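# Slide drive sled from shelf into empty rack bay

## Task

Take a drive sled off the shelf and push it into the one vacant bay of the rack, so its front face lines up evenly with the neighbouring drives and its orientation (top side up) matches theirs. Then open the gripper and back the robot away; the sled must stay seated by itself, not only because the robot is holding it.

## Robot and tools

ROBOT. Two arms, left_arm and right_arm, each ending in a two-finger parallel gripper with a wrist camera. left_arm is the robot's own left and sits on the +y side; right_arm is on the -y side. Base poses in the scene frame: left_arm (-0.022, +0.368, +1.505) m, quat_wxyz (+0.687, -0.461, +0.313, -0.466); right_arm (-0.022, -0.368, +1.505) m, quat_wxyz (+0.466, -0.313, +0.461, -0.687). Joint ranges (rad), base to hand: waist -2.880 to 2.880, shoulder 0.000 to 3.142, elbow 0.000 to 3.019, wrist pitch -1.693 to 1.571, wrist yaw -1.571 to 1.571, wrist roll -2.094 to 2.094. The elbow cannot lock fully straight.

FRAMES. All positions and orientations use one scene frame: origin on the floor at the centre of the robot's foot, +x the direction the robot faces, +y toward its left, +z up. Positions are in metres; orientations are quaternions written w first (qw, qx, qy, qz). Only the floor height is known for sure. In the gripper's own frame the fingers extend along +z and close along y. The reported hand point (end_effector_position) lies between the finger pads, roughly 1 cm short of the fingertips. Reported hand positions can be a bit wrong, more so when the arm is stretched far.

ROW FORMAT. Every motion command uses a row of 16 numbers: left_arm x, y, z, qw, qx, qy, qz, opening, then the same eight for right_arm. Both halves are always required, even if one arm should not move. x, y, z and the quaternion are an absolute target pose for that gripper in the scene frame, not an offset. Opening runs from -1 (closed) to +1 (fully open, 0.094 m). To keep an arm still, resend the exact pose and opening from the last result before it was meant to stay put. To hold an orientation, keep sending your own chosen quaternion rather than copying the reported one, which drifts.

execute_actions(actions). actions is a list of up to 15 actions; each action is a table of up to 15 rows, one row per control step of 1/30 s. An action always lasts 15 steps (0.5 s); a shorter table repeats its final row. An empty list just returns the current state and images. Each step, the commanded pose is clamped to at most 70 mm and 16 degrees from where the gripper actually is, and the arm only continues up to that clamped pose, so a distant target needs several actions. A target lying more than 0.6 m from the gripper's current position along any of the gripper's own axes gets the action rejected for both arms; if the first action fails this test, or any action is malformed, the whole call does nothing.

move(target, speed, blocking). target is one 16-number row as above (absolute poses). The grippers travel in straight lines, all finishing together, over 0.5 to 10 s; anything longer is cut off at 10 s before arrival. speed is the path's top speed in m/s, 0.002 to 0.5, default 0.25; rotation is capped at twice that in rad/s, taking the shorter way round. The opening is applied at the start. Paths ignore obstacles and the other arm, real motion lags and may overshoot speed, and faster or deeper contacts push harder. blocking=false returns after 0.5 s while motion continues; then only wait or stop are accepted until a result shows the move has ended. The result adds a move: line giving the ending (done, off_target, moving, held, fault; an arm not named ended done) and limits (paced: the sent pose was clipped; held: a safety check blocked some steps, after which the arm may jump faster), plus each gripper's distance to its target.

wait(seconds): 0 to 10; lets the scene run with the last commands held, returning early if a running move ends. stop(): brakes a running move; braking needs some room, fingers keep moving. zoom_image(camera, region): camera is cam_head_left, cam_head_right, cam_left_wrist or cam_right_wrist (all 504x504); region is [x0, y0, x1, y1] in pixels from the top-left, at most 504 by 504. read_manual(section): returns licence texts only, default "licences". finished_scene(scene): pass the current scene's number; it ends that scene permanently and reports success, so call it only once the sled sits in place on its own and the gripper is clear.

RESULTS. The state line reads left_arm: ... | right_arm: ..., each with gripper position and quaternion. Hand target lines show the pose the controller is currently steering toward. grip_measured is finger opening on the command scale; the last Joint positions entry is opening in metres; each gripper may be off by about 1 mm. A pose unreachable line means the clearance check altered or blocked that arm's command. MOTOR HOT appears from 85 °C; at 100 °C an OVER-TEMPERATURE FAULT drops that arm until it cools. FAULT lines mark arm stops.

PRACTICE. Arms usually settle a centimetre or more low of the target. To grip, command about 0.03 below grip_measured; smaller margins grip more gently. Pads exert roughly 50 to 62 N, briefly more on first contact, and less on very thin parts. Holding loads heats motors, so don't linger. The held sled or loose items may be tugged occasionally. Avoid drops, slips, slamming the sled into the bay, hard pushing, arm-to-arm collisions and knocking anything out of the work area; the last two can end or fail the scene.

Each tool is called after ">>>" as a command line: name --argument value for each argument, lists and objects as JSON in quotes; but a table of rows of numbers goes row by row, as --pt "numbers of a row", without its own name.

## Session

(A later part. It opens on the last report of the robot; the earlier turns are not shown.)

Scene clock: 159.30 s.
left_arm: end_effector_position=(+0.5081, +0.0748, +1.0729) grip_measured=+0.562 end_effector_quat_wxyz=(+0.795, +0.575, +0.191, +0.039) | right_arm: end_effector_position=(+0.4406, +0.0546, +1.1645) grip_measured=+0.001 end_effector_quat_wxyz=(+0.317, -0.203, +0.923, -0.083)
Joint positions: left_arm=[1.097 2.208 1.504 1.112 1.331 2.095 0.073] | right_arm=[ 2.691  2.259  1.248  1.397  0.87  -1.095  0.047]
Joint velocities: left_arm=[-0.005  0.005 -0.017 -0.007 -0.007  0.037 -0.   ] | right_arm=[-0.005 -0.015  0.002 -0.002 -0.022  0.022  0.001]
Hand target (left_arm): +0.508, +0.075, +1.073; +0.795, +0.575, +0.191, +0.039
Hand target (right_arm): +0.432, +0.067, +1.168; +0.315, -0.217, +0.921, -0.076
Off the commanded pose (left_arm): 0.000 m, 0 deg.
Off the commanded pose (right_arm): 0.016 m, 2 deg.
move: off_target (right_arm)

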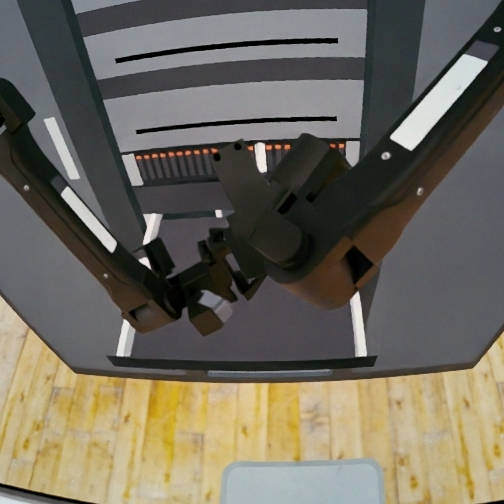

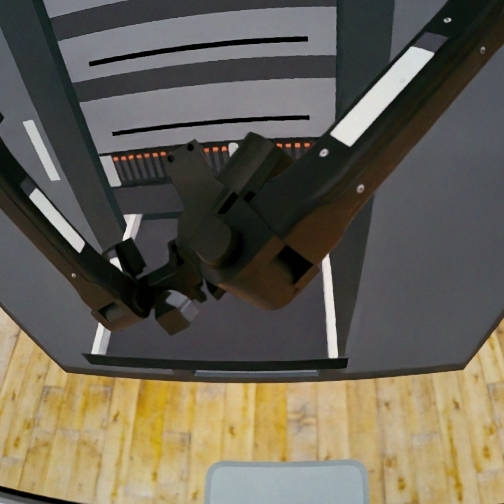

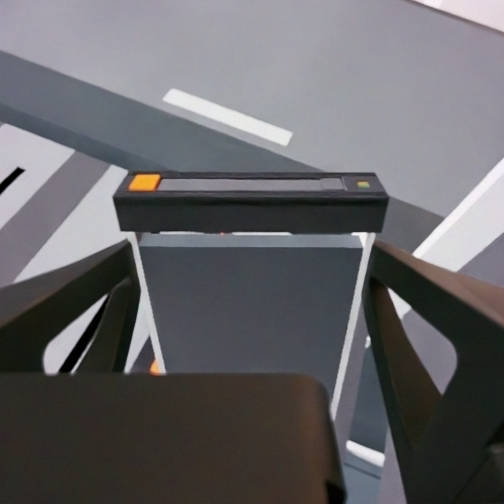

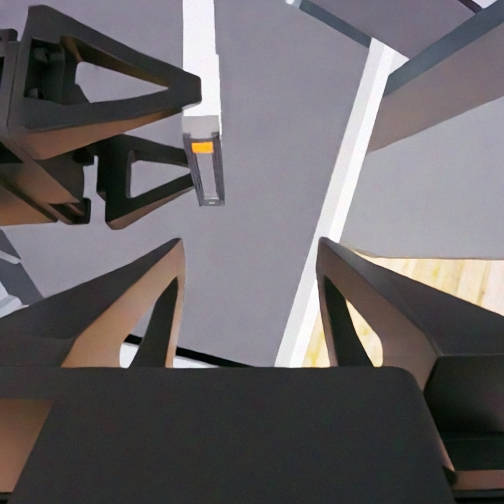

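>>> move --target '[0.458,0.09,1.115,0.795,0.575,0.191,0.039,0.5, 0.458,0.09,1.115,0.312,-0.213,0.923,-0.072,0]' --speed 0.002 --blocking false

>>> stop

>>> move --target '[0.508,0.075,1.073,0.795,0.575,0.191,0.039,0.5, 0.458,0.09,1.115,0.312,-0.213,0.923,-0.072,0]' --speed 0.05

Scene clock: 169.27 s.
left_arm: end_effector_position=(+0.5081, +0.0748, +1.0729) grip_measured=+0.562 end_effector_quat_wxyz=(+0.795, +0.575, +0.191, +0.039) | right_arm: end_effector_position=(+0.4408, +0.0546, +1.1646) grip_measured=+0.001 end_effector_quat_wxyz=(+0.317, -0.203, +0.923, -0.083)
Joint positions: left_arm=[1.097 2.208 1.504 1.112 1.331 2.095 0.073] | right_arm=[ 2.691  2.259  1.248  1.397  0.87  -1.096  0.047]
Joint velocities: left_arm=[-0.005 -0.005  0.002 -0.012  0.007 -0.007 -0.   ] | right_arm=[ 0.005 -0.015 -0.007  0.002 -0.007  0.007 -0.001]
Hand target (left_arm): +0.507, +0.075, +1.074; +0.795, +0.575, +0.191, +0.039
Hand target (right_arm): +0.441, +0.055, +1.164; +0.317, -0.203, +0.923, -0.083
Off the commanded pose (left_arm): 0.067 m, 0 deg.
Off the commanded pose (right_arm): 0.063 m, 2 deg.
move: running

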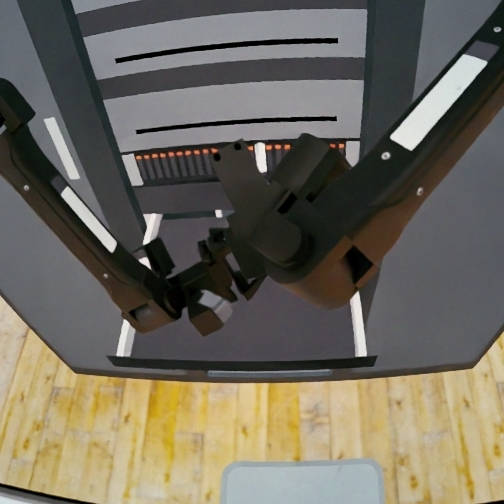

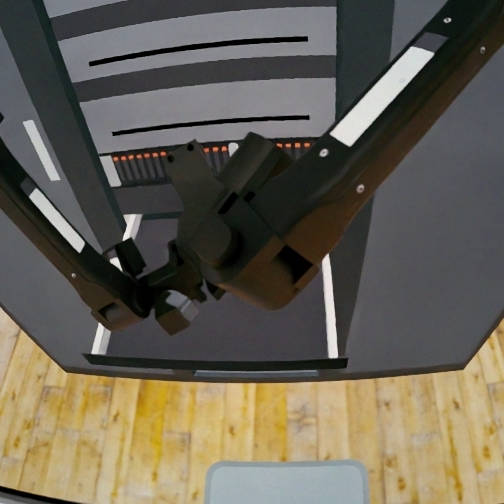

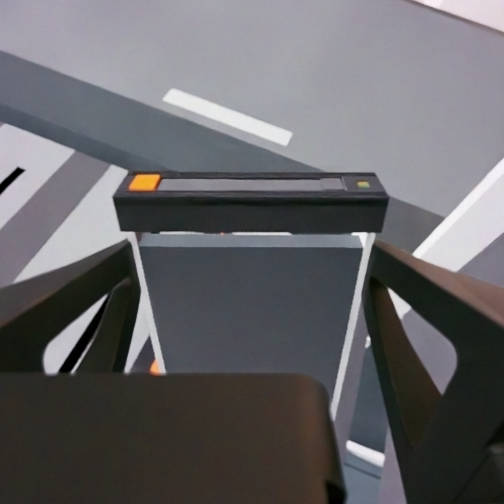

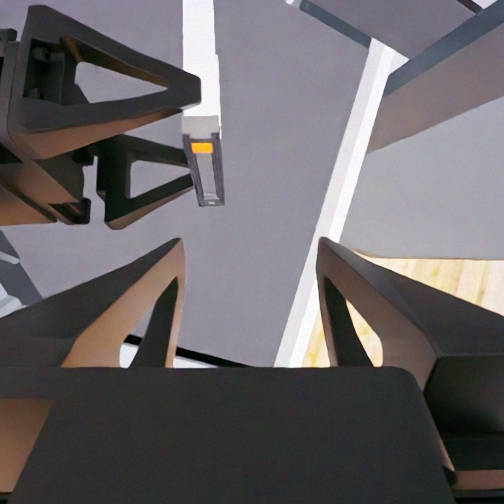

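Scene clock: 169.50 s.
left_arm: end_effector_position=(+0.5081, +0.0748, +1.0729) grip_measured=+0.562 end_effector_quat_wxyz=(+0.795, +0.575, +0.191, +0.039) | right_arm: end_effector_position=(+0.4408, +0.0546, +1.1646) grip_measured=+0.001 end_effector_quat_wxyz=(+0.317, -0.203, +0.923, -0.083)
Joint positions: left_arm=[1.097 2.208 1.504 1.112 1.331 2.095 0.073] | right_arm=[ 2.691  2.259  1.248  1.397  0.87  -1.096  0.047]
Joint velocities: left_arm=[-0.005 -0.005 -0.002  0.002  0.007  0.066 -0.   ] | right_arm=[-0.005 -0.015 -0.002 -0.017  0.081 -0.066 -0.   ]
Hand target (left_arm): +0.507, +0.075, +1.074; +0.795, +0.575, +0.191, +0.039
Hand target (right_arm): +0.441, +0.055, +1.164; +0.317, -0.203, +0.923, -0.083
Off the commanded pose (left_arm): 0.067 m, 0 deg.
Off the commanded pose (right_arm): 0.063 m, 2 deg.
earlier move: stopped

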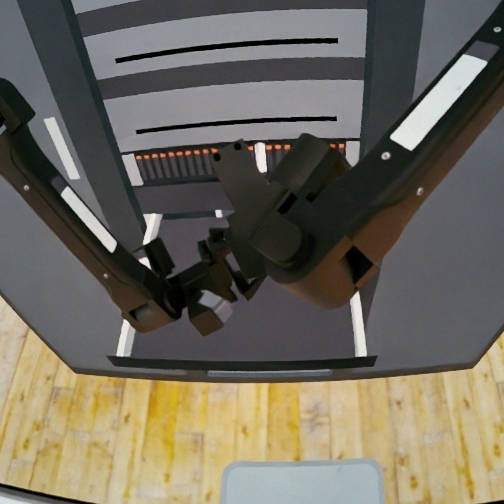

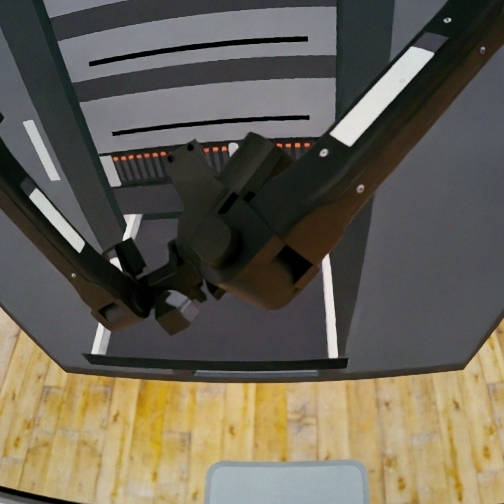

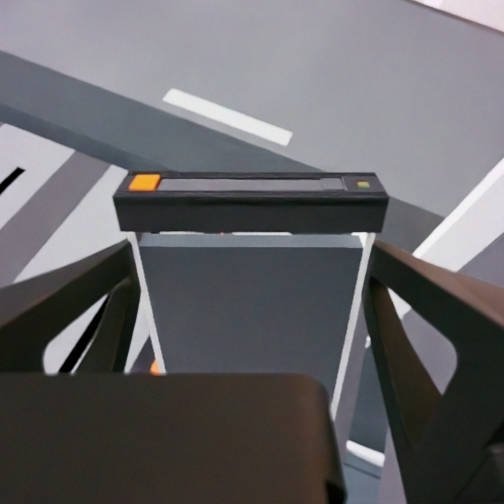

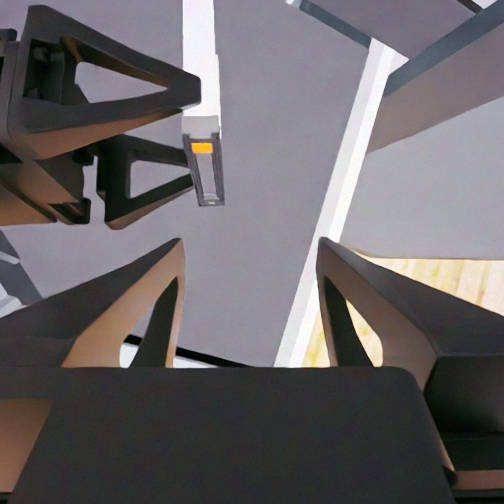

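Scene clock: 171.17 s.
left_arm: end_effector_position=(+0.5081, +0.0748, +1.0729) grip_measured=+0.562 end_effector_quat_wxyz=(+0.795, +0.575, +0.191, +0.039) | right_arm: end_effector_position=(+0.4651, +0.0990, +1.1385) grip_measured=+0.001 end_effector_quat_wxyz=(+0.324, -0.209, +0.920, -0.064)
Joint positions: left_arm=[1.097 2.208 1.504 1.112 1.331 2.095 0.073] | right_arm=[ 2.681  2.335  1.427  1.261  0.824 -1.068  0.047]
Joint velocities: left_arm=[-0.005 -0.005  0.002 -0.007  0.007 -0.022 -0.   ] | right_arm=[-0.005 -0.005 -0.002 -0.002 -0.037  0.022  0.001]
Hand target (left_arm): +0.508, +0.075, +1.073; +0.795, +0.575, +0.191, +0.039
Hand target (right_arm): +0.457, +0.090, +1.116; +0.312, -0.213, +0.923, -0.072
Off the commanded pose (left_arm): 0.000 m, 0 deg.
Off the commanded pose (right_arm): 0.026 m, 2 deg.
move: off_target (right_arm)

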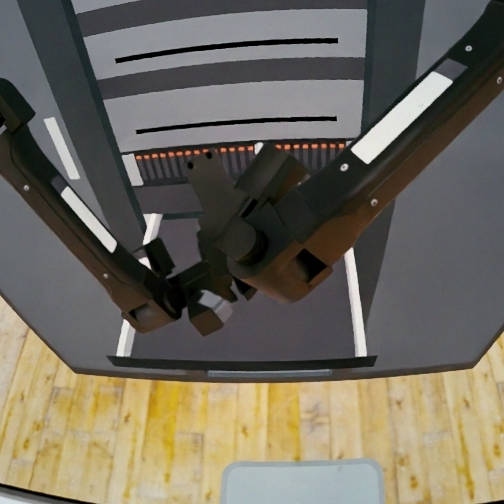

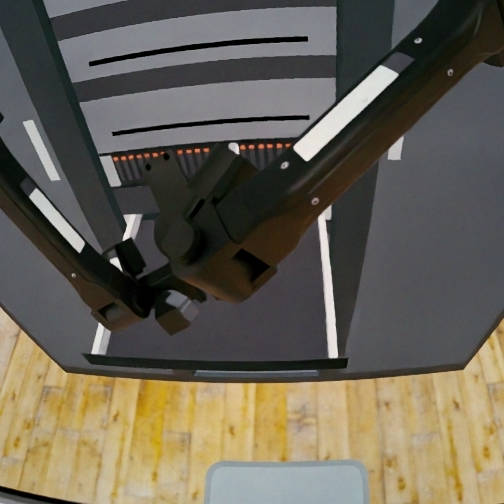

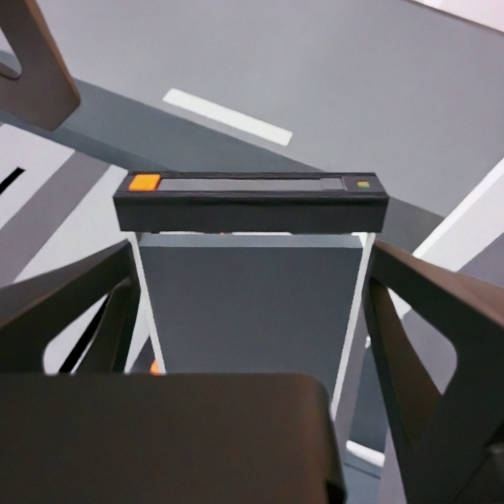

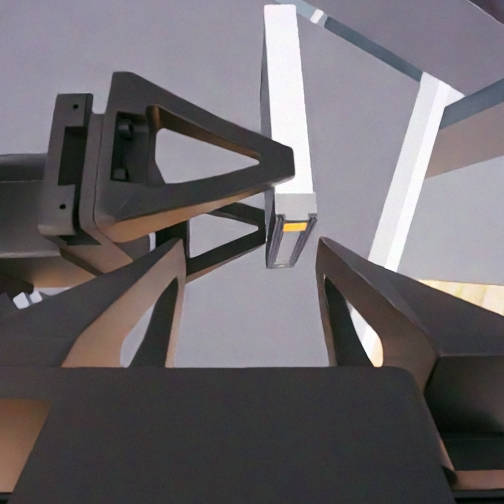

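>>> move --target '[0.508,0.075,1.073,0.795,0.575,0.191,0.039,0.5, 0.456,0.07,1.10,0.312,-0.213,0.923,-0.072,0]' --speed 0.04

Scene clock: 185.13 s.
left_arm: end_effector_position=(+0.5081, +0.0748, +1.0729) grip_measured=+0.562 end_effector_quat_wxyz=(+0.795, +0.575, +0.191, +0.039) | right_arm: end_effector_position=(+0.4609, +0.0835, +1.1180) grip_measured=+0.001 end_effector_quat_wxyz=(+0.322, -0.211, +0.921, -0.065)
Joint positions: left_arm=[1.097 2.208 1.504 1.112 1.331 2.095 0.073] | right_arm=[ 2.642  2.335  1.409  1.261  0.789 -1.05   0.047]
Joint velocities: left_arm=[-0.015 -0.015 -0.017 -0.002  0.007 -0.066 -0.002] | right_arm=[ 0.005 -0.005  0.002  0.002 -0.007 -0.051  0.001]
Hand target (left_arm): +0.508, +0.075, +1.073; +0.795, +0.575, +0.191, +0.039
Hand target (right_arm): +0.456, +0.070, +1.101; +0.312, -0.213, +0.923, -0.072
Off the commanded pose (left_arm): 0.000 m, 0 deg.
Off the commanded pose (right_arm): 0.023 m, 1 deg.
move: off_target (right_arm)

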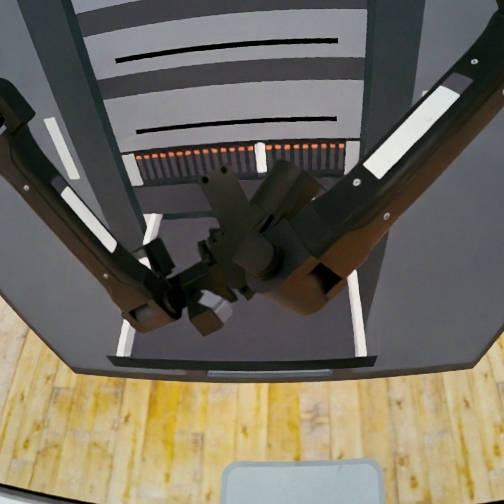

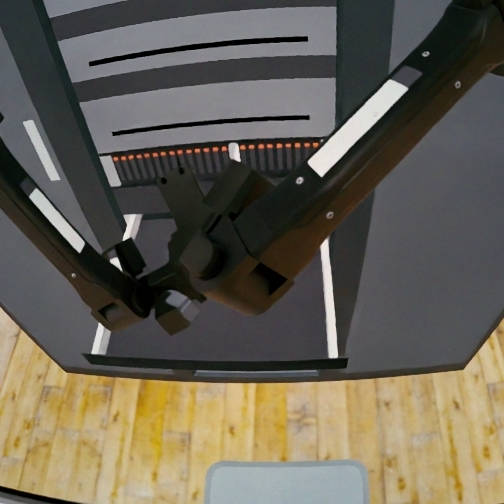

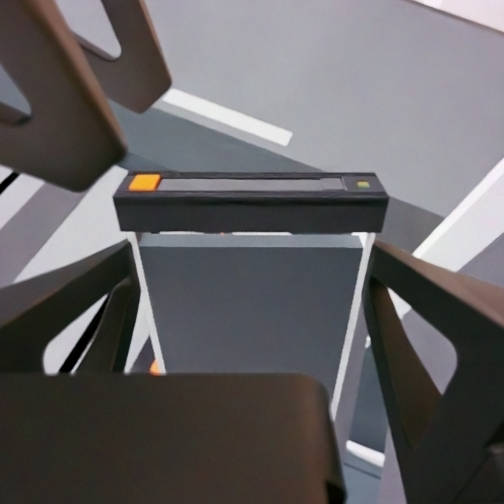

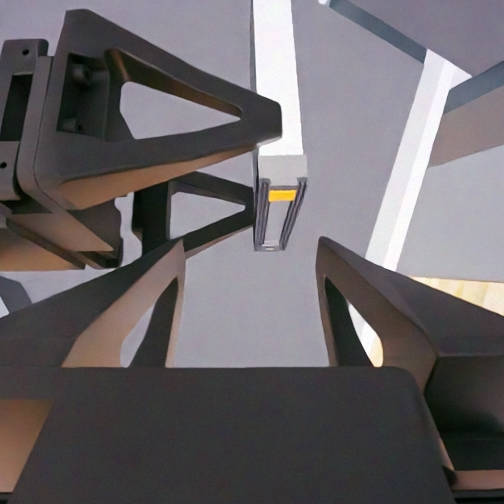

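>>> move --target '[0.508,0.075,1.073,0.795,0.575,0.191,0.039,0.5, 0.473,0.06,1.08,0.312,-0.213,0.923,-0.072,0]' --speed 0.03

Scene clock: 191.60 s.
left_arm: end_effector_position=(+0.5081, +0.0748, +1.0729) grip_measured=+0.562 end_effector_quat_wxyz=(+0.795, +0.575, +0.191, +0.039) | right_arm: end_effector_position=(+0.4683, +0.0751, +1.0967) grip_measured=+0.001 end_effector_quat_wxyz=(+0.319, -0.217, +0.920, -0.062)
Joint positions: left_arm=[1.097 2.208 1.504 1.112 1.331 2.095 0.073] | right_arm=[ 2.606  2.335  1.429  1.216  0.753 -1.034  0.047]
Joint velocities: left_arm=[-0.005 -0.005 -0.007 -0.007 -0.007  0.037 -0.001] | right_arm=[ 0.005  0.005 -0.012 -0.007  0.007  0.066  0.001]
Hand target (left_arm): +0.508, +0.075, +1.073; +0.795, +0.575, +0.191, +0.039
Hand target (right_arm): +0.473, +0.060, +1.080; +0.312, -0.213, +0.923, -0.072
Off the commanded pose (left_arm): 0.000 m, 0 deg.
Off the commanded pose (right_arm): 0.023 m, 1 deg.
move: off_target (right_arm)

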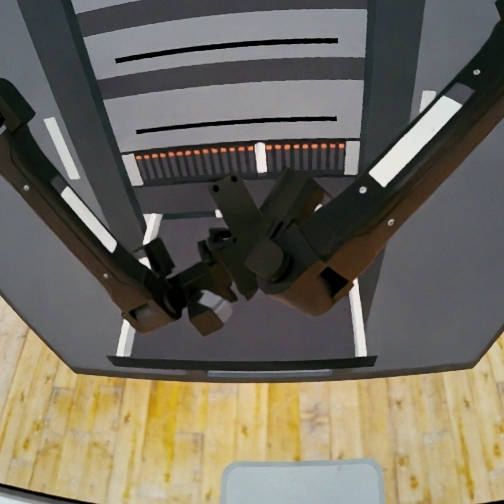

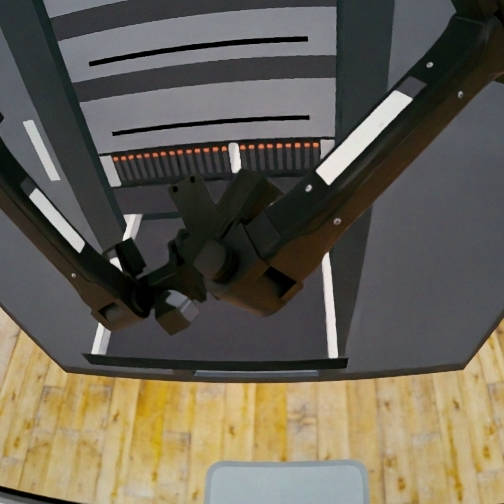

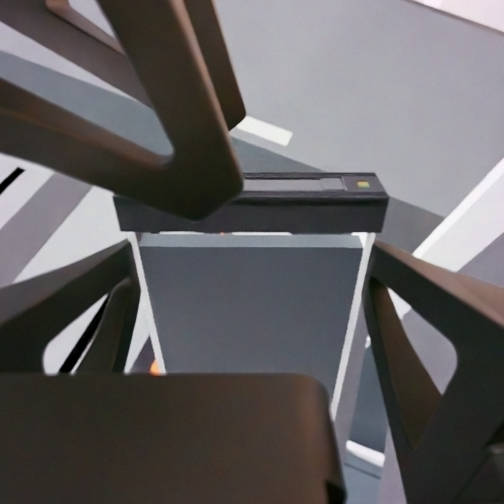

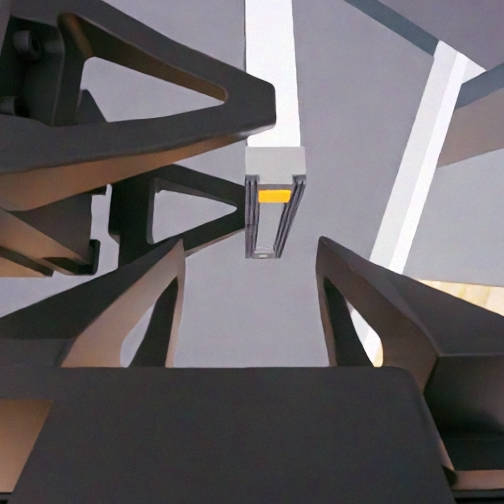

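Acceptable; narrow the opening slightly and advance.

>>> move --target '[0.508,0.075,1.073,0.795,0.575,0.191,0.039,0.5, 0.497,0.058,1.06,0.312,-0.213,0.923,-0.072,-0.15]' --speed 0.02

Scene clock: 199.17 s.
left_arm: end_effector_position=(+0.5081, +0.0748, +1.0729) grip_measured=+0.562 end_effector_quat_wxyz=(+0.795, +0.575, +0.191, +0.039) | right_arm: end_effector_position=(+0.4967, +0.0729, +1.0791) grip_measured=-0.149 end_effector_quat_wxyz=(+0.321, -0.214, +0.920, -0.063)
Joint positions: left_arm=[1.097 2.208 1.504 1.112 1.331 2.095 0.073] | right_arm=[ 2.578  2.335  1.501  1.142  0.726 -1.022  0.04 ]
Joint velocities: left_arm=[-0.005 -0.005 -0.002  0.022  0.022  0.022 -0.   ] | right_arm=[-0.005 -0.005  0.007 -0.002 -0.051  0.007 -0.001]
Hand target (left_arm): +0.508, +0.075, +1.073; +0.795, +0.575, +0.191, +0.039
Hand target (right_arm): +0.496, +0.058, +1.060; +0.312, -0.212, +0.923, -0.072
Off the commanded pose (left_arm): 0.000 m, 0 deg.
Off the commanded pose (right_arm): 0.024 m, 1 deg.
move: off_target (right_arm)

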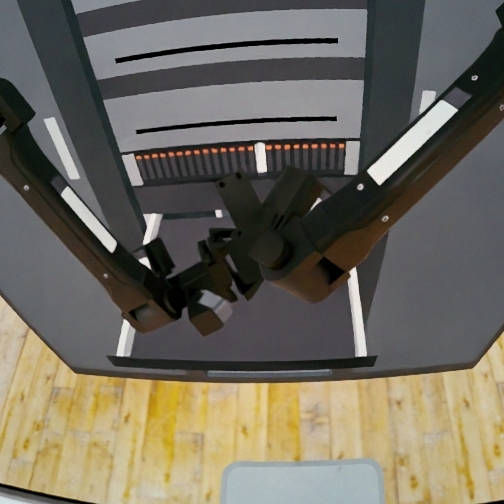

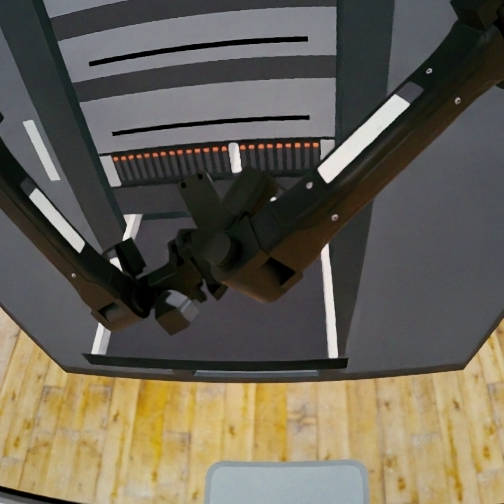

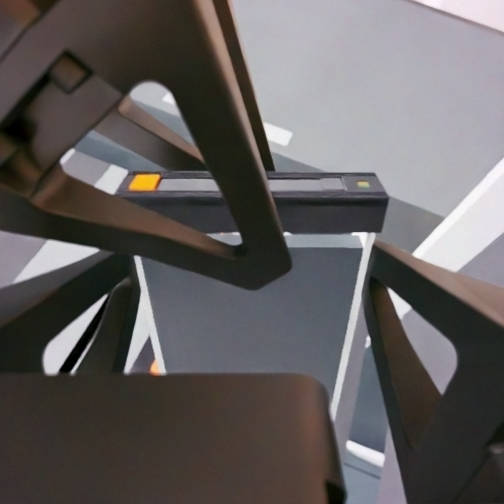

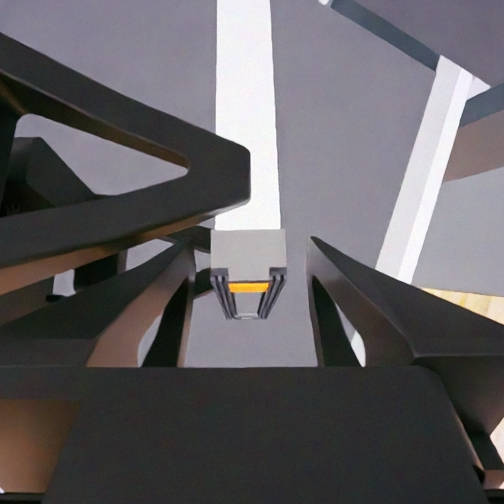

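Well centred. Close right (hold measured pose), then open left.

>>> move --target '[0.508,0.075,1.073,0.795,0.575,0.191,0.039,0.5, 0.4967,0.0729,1.0791,0.321,-0.214,0.920,-0.063,-0.75]' --speed 0.02

Scene clock: 204.90 s.
left_arm: end_effector_position=(+0.5081, +0.0748, +1.0729) grip_measured=+0.562 end_effector_quat_wxyz=(+0.795, +0.575, +0.191, +0.039) | right_arm: end_effector_position=(+0.4968, +0.0733, +1.0792) grip_measured=-0.667 end_effector_quat_wxyz=(+0.322, -0.213, +0.920, -0.061)
Joint positions: left_arm=[1.097 2.208 1.504 1.112 1.331 2.094 0.073] | right_arm=[ 2.578  2.335  1.501  1.142  0.723 -1.018  0.016]
Joint velocities: left_arm=[-0.005 -0.015  0.017  0.002 -0.007  0.022  0.001] | right_arm=[-0.005 -0.005  0.007 -0.002 -0.007  0.037 -0.001]
Hand target (left_arm): +0.508, +0.075, +1.073; +0.795, +0.575, +0.191, +0.039
Hand target (right_arm): +0.497, +0.073, +1.079; +0.321, -0.214, +0.920, -0.063
Off the commanded pose (left_arm): 0.000 m, 0 deg.
Off the commanded pose (right_arm): 0.000 m, 0 deg.
move: done

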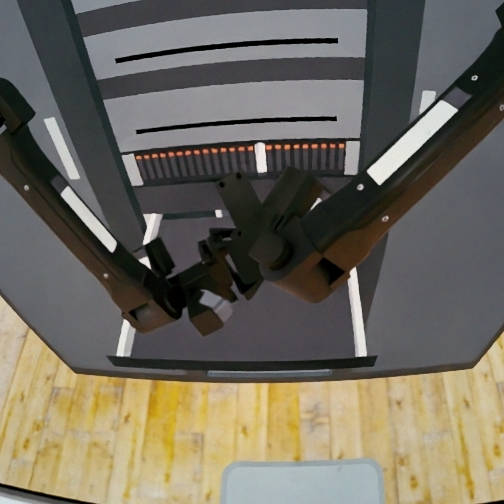

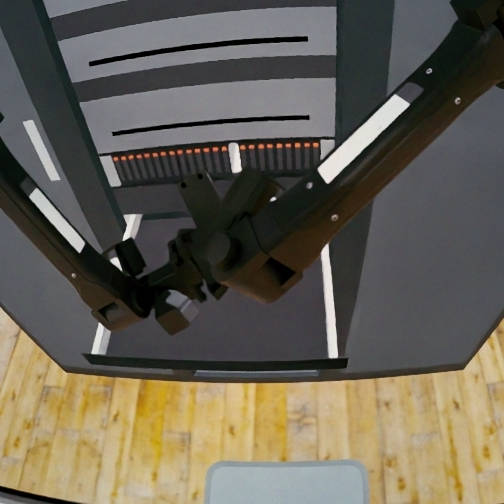

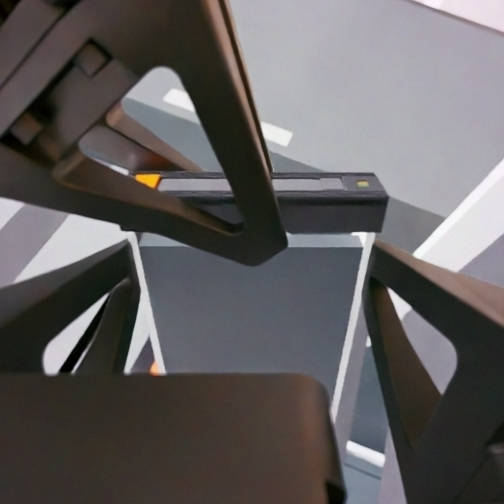

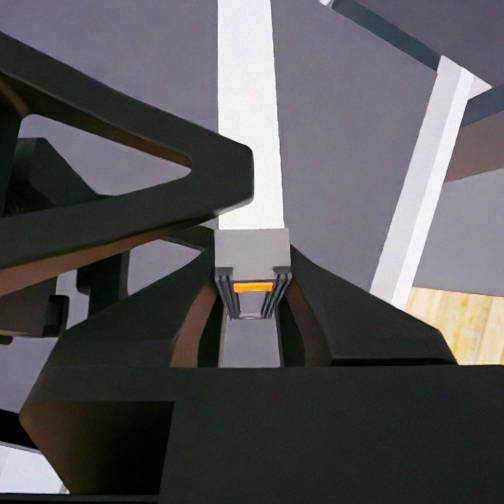

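>>> move --target '[0.508,0.075,1.073,0.795,0.575,0.191,0.039,0.75, 0.4967,0.0729,1.0791,0.321,-0.214,0.920,-0.063,-0.75]' --speed 0.02

>>> move --target '[0.477,0.156,1.049,0.795,0.575,0.191,0.039,0.75, 0.4967,0.0729,1.0791,0.321,-0.214,0.920,-0.063,-0.75]' --speed 0.05

Scene clock: 211.50 s.
left_arm: end_effector_position=(+0.5081, +0.0748, +1.0729) grip_measured=+0.748 end_effector_quat_wxyz=(+0.795, +0.575, +0.191, +0.039) | right_arm: end_effector_position=(+0.4967, +0.0730, +1.0791) grip_measured=-0.667 end_effector_quat_wxyz=(+0.321, -0.213, +0.921, -0.062)
Joint positions: left_arm=[1.097 2.208 1.504 1.112 1.331 2.094 0.082] | right_arm=[ 2.578  2.335  1.501  1.142  0.726 -1.018  0.016]
Joint velocities: left_arm=[-0.005 -0.005 -0.007  0.007 -0.051 -0.051 -0.   ] | right_arm=[-0.005 -0.015  0.002 -0.002 -0.037  0.051 -0.   ]
Hand target (left_arm): +0.508, +0.075, +1.073; +0.795, +0.575, +0.191, +0.039
Hand target (right_arm): +0.497, +0.073, +1.079; +0.321, -0.214, +0.920, -0.063
Off the commanded pose (left_arm): 0.000 m, 0 deg.
Off the commanded pose (right_arm): 0.000 m, 0 deg.
move: done

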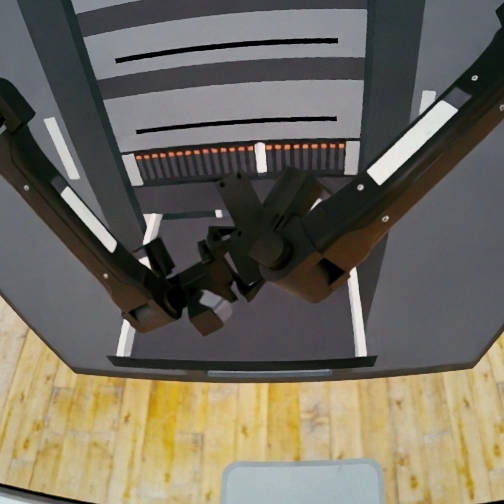

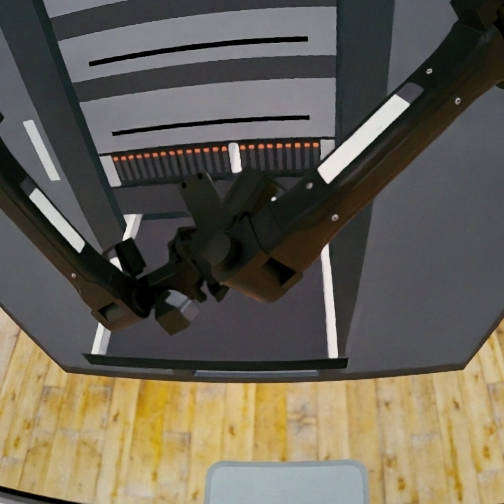

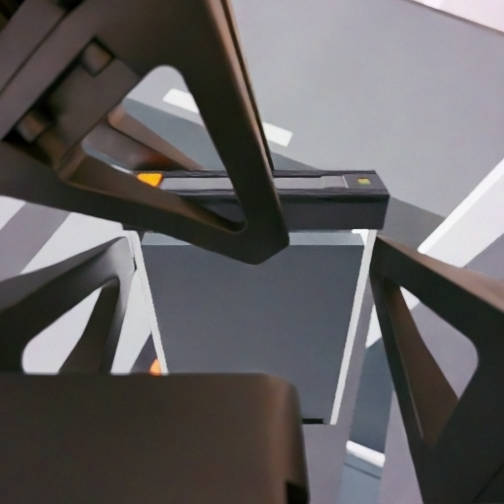

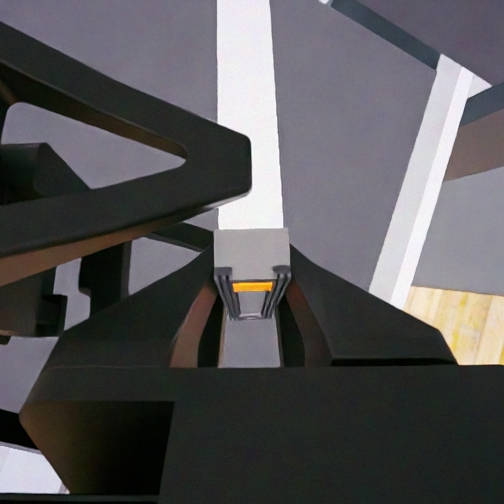

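Scene clock: 213.53 s.
left_arm: end_effector_position=(+0.5079, +0.0762, +1.0766) grip_measured=+0.749 end_effector_quat_wxyz=(+0.799, +0.571, +0.185, +0.040) | right_arm: end_effector_position=(+0.4968, +0.0731, +1.0792) grip_measured=-0.667 end_effector_quat_wxyz=(+0.321, -0.213, +0.921, -0.062)
Joint positions: left_arm=[1.098 2.208 1.504 1.138 1.346 2.074 0.082] | right_arm=[ 2.578  2.335  1.501  1.142  0.724 -1.018  0.016]
Joint velocities: left_arm=[-0.015 -0.015  0.012 -0.007  0.037 -0.051 -0.   ] | right_arm=[-0.005  0.005  0.002  0.007 -0.022 -0.022 -0.001]
Hand target (left_arm): +0.508, +0.076, +1.077; +0.799, +0.571, +0.185, +0.039
Hand target (right_arm): +0.497, +0.073, +1.079; +0.321, -0.214, +0.920, -0.063
Off the commanded pose (left_arm): 0.090 m, 1 deg; position clipped at the last step of the last action.
Off the commanded pose (right_arm): 0.000 m, 0 deg.
move: held (left_arm); limits=paced,held; held on 50 of 61 steps (left_arm), including the last (left_arm)
pose unreachable (left arm): on one or more control steps of this call, first in action 0 (counted from 0), this arm could not follow its commanded pose, so it was not sent that pose on those steps. On the call's last step it was still not sent that pose. It may still have moved: this result reports where it is.
cause: the commanded pose would bring two parts of the arm too close to each other (its wrist (the part past joint 4) and its wrist camera, with joints 5 (wrist yaw) and 6 (wrist roll) between them).

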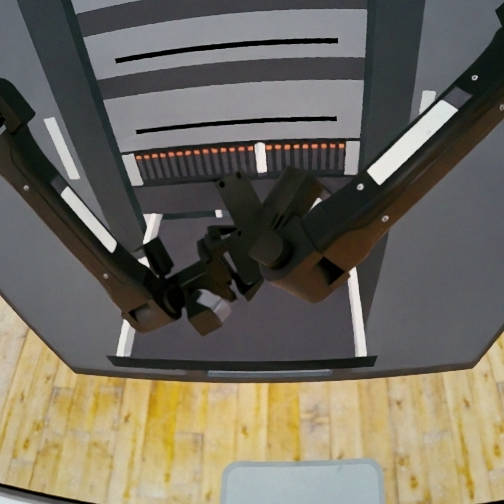

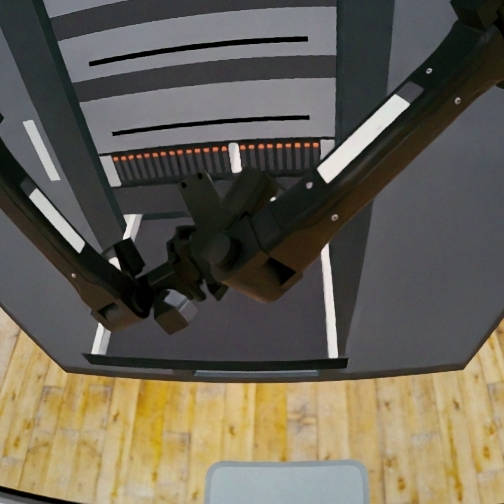

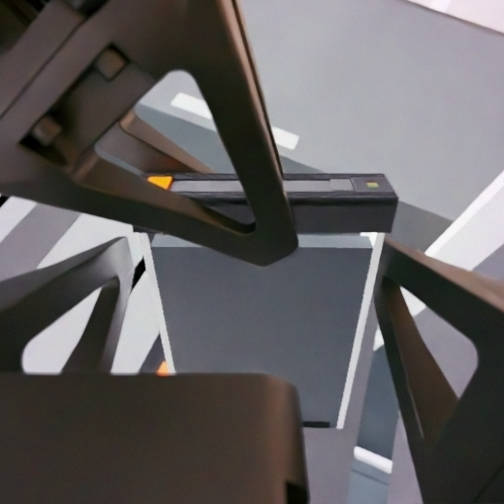

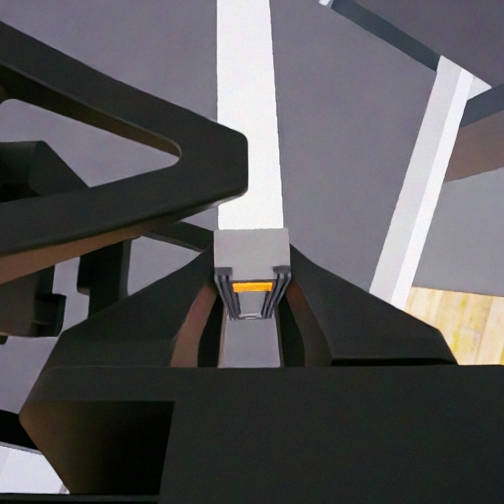

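Move the right arm away instead (along +zL), with the left fully open.

>>> move --target '[0.508,0.076,1.077,0.799,0.571,0.185,0.04,1, 0.521,0.010,1.10,0.321,-0.214,0.920,-0.063,-0.75]' --speed 0.03

>>> move --target '[0.42,0.25,1.12,0.3,0.2,0.92,0.1,1, 0.521,0.010,1.10,0.321,-0.214,0.920,-0.063,-0.75]' --speed 0.15

Scene clock: 220.73 s.
left_arm: end_effector_position=(+0.5079, +0.0762, +1.0766) grip_measured=+1.000 end_effector_quat_wxyz=(+0.799, +0.571, +0.185, +0.040) | right_arm: end_effector_position=(+0.5145, +0.0263, +1.1078) grip_measured=-0.667 end_effector_quat_wxyz=(+0.324, -0.220, +0.918, -0.056)
Joint positions: left_arm=[1.098 2.208 1.504 1.138 1.346 2.074 0.094] | right_arm=[ 2.562  2.181  1.339  1.138  0.693 -1.017  0.016]
Joint velocities: left_arm=[-0.015  0.005 -0.002  0.002  0.007 -0.037  0.   ] | right_arm=[-0.005 -0.015  0.007 -0.012  0.022 -0.007 -0.   ]
Hand target (left_arm): +0.508, +0.076, +1.077; +0.799, +0.571, +0.185, +0.040
Hand target (right_arm): +0.521, +0.010, +1.100; +0.321, -0.214, +0.920, -0.063
Off the commanded pose (left_arm): 0.000 m, 0 deg.
Off the commanded pose (right_arm): 0.019 m, 1 deg.
move: off_target (right_arm)

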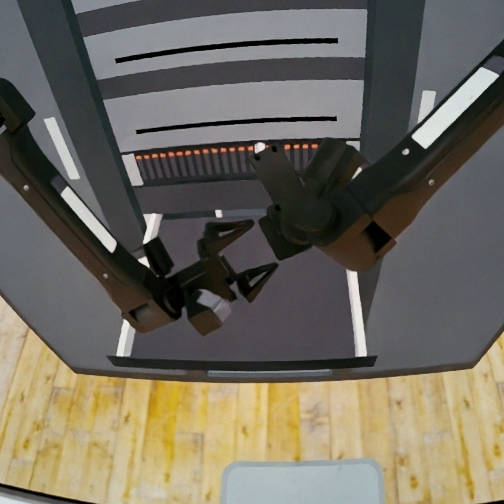

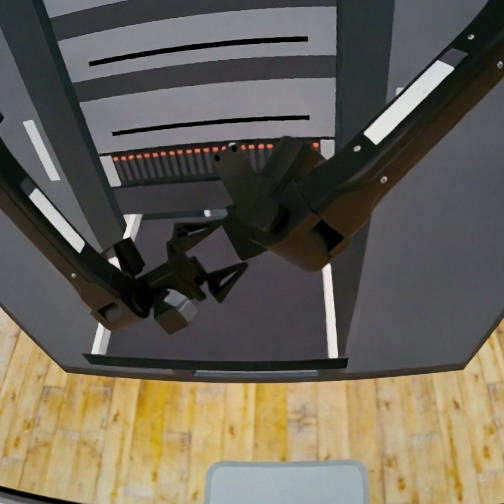

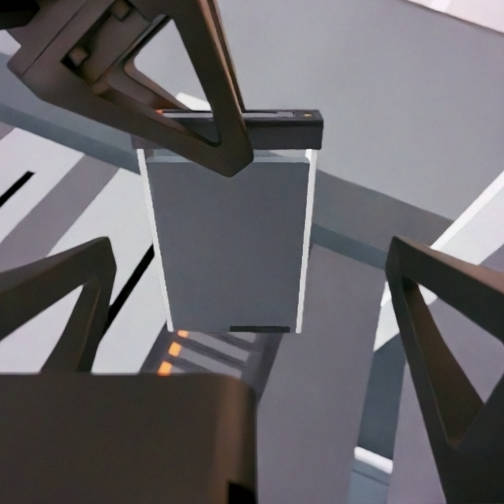

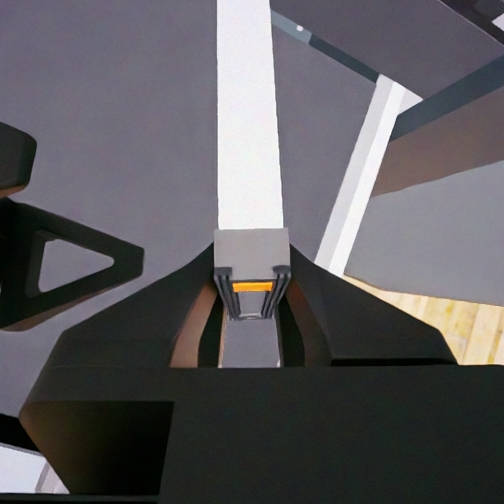

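Scene clock: 227.87 s.
left_arm: end_effector_position=(+0.4275, +0.2556, +1.1129) grip_measured=+1.000 end_effector_quat_wxyz=(+0.302, +0.206, +0.924, +0.111) | right_arm: end_effector_position=(+0.5145, +0.0263, +1.1078) grip_measured=-0.667 end_effector_quat_wxyz=(+0.324, -0.220, +0.918, -0.056)
Joint positions: left_arm=[ 0.95   1.818  0.701  1.396 -0.452  0.93   0.094] | right_arm=[ 2.562  2.181  1.339  1.138  0.693 -1.017  0.016]
Joint velocities: left_arm=[ 0.005  0.005 -0.002  0.002  0.051 -0.081  0.   ] | right_arm=[-0.005  0.005 -0.007  0.012 -0.066 -0.066  0.   ]
Hand target (left_arm): +0.422, +0.250, +1.120; +0.299, +0.207, +0.926, +0.100
Hand target (right_arm): +0.521, +0.010, +1.100; +0.321, -0.214, +0.920, -0.063
Off the commanded pose (left_arm): 0.012 m, 1 deg.
Off the commanded pose (right_arm): 0.019 m, 1 deg.
move: off_target (left_arm, right_arm)

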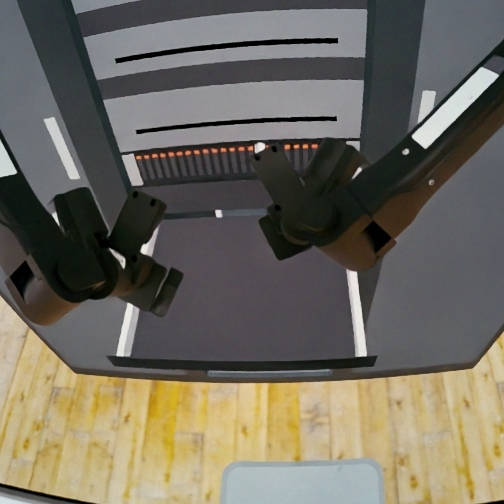

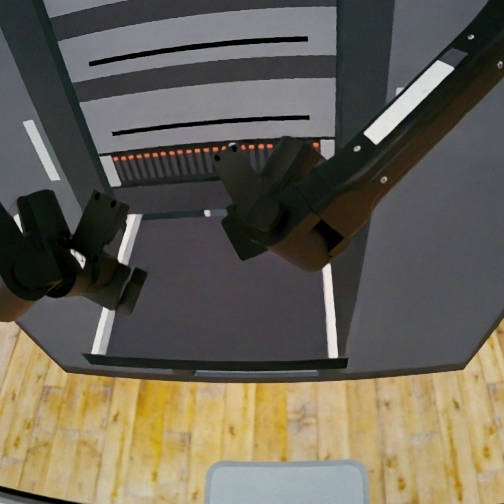

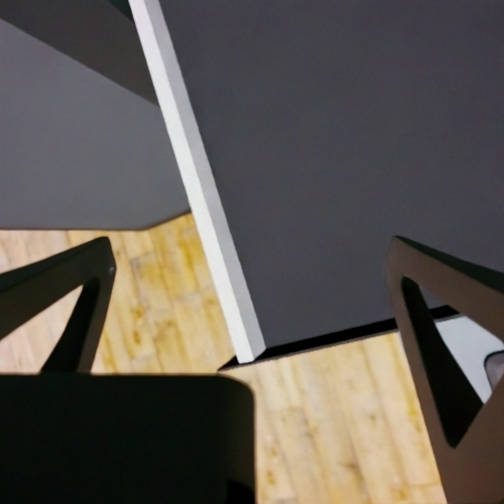

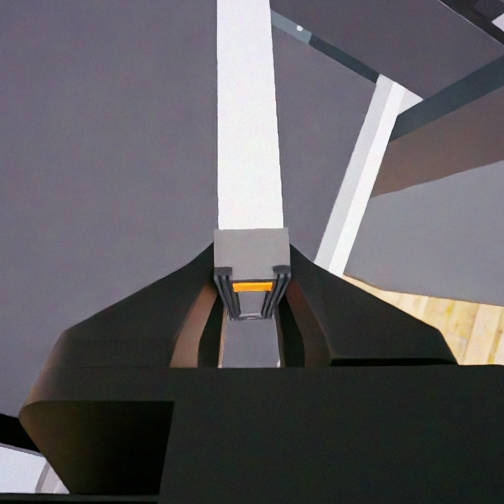

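>>> move --target '[0.4275,0.2556,1.1129,0.302,0.206,0.924,0.111,1, 0.58,0.08,1.09,0.4305,0,0.9026,0,-0.75]' --speed 0.08

Scene clock: 246.17 s.
left_arm: end_effector_position=(+0.4275, +0.2555, +1.1128) grip_measured=+1.000 end_effector_quat_wxyz=(+0.302, +0.205, +0.924, +0.110) | right_arm: end_effector_position=(+0.5818, +0.0790, +1.0900) grip_measured=-0.667 end_effector_quat_wxyz=(+0.423, -0.011, +0.906, -0.001)
Joint positions: left_arm=[ 0.95   1.818  0.701  1.396 -0.452  0.927  0.094] | right_arm=[ 2.562  2.379  1.696  1.208  0.598 -0.725  0.016]
Joint velocities: left_arm=[-0.024  0.005 -0.002  0.002  0.007 -0.051  0.   ] | right_arm=[-0.024 -0.005  0.017  0.017 -0.037  0.007 -0.001]
Hand target (left_arm): +0.427, +0.256, +1.113; +0.302, +0.206, +0.924, +0.111
Hand target (right_arm): +0.580, +0.081, +1.089; +0.430, +0.001, +0.903, +0.001
Off the commanded pose (left_arm): 0.000 m, 0 deg.
Off the commanded pose (right_arm): 0.002 m, 2 deg.
move: done

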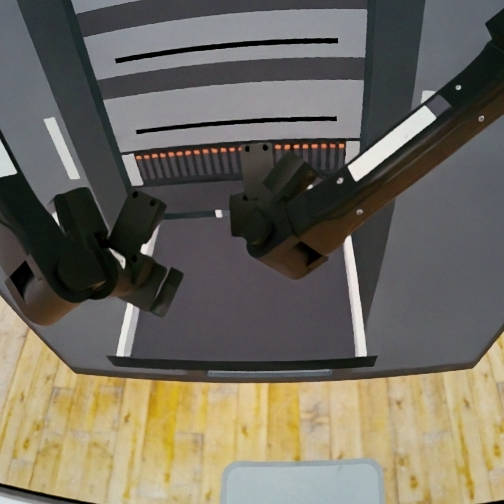

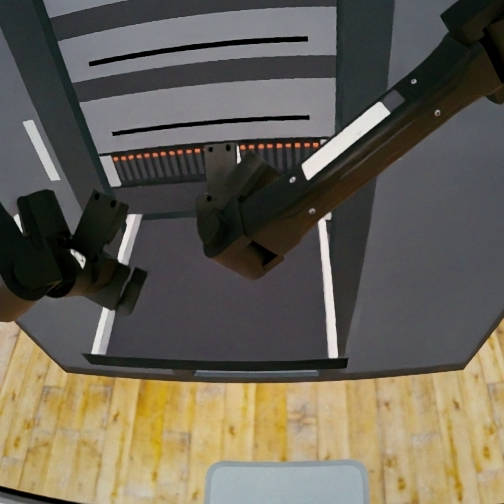

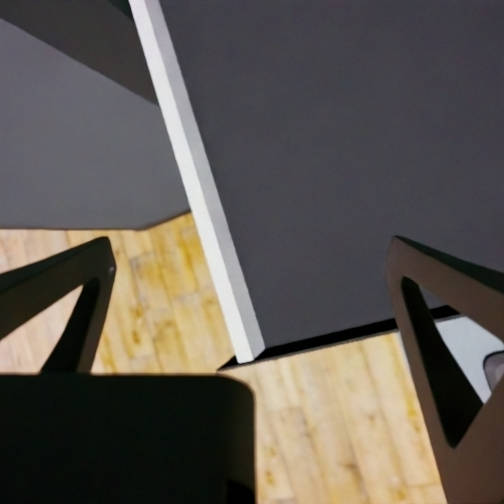

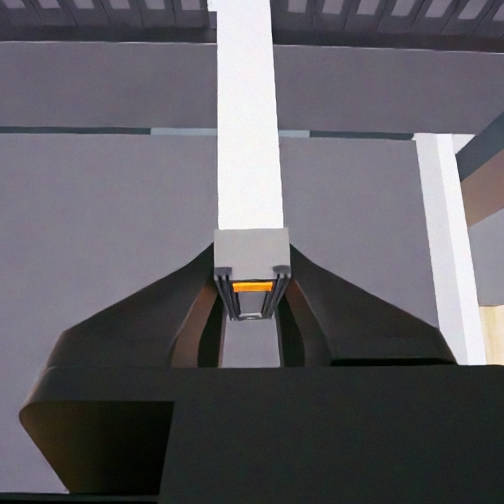

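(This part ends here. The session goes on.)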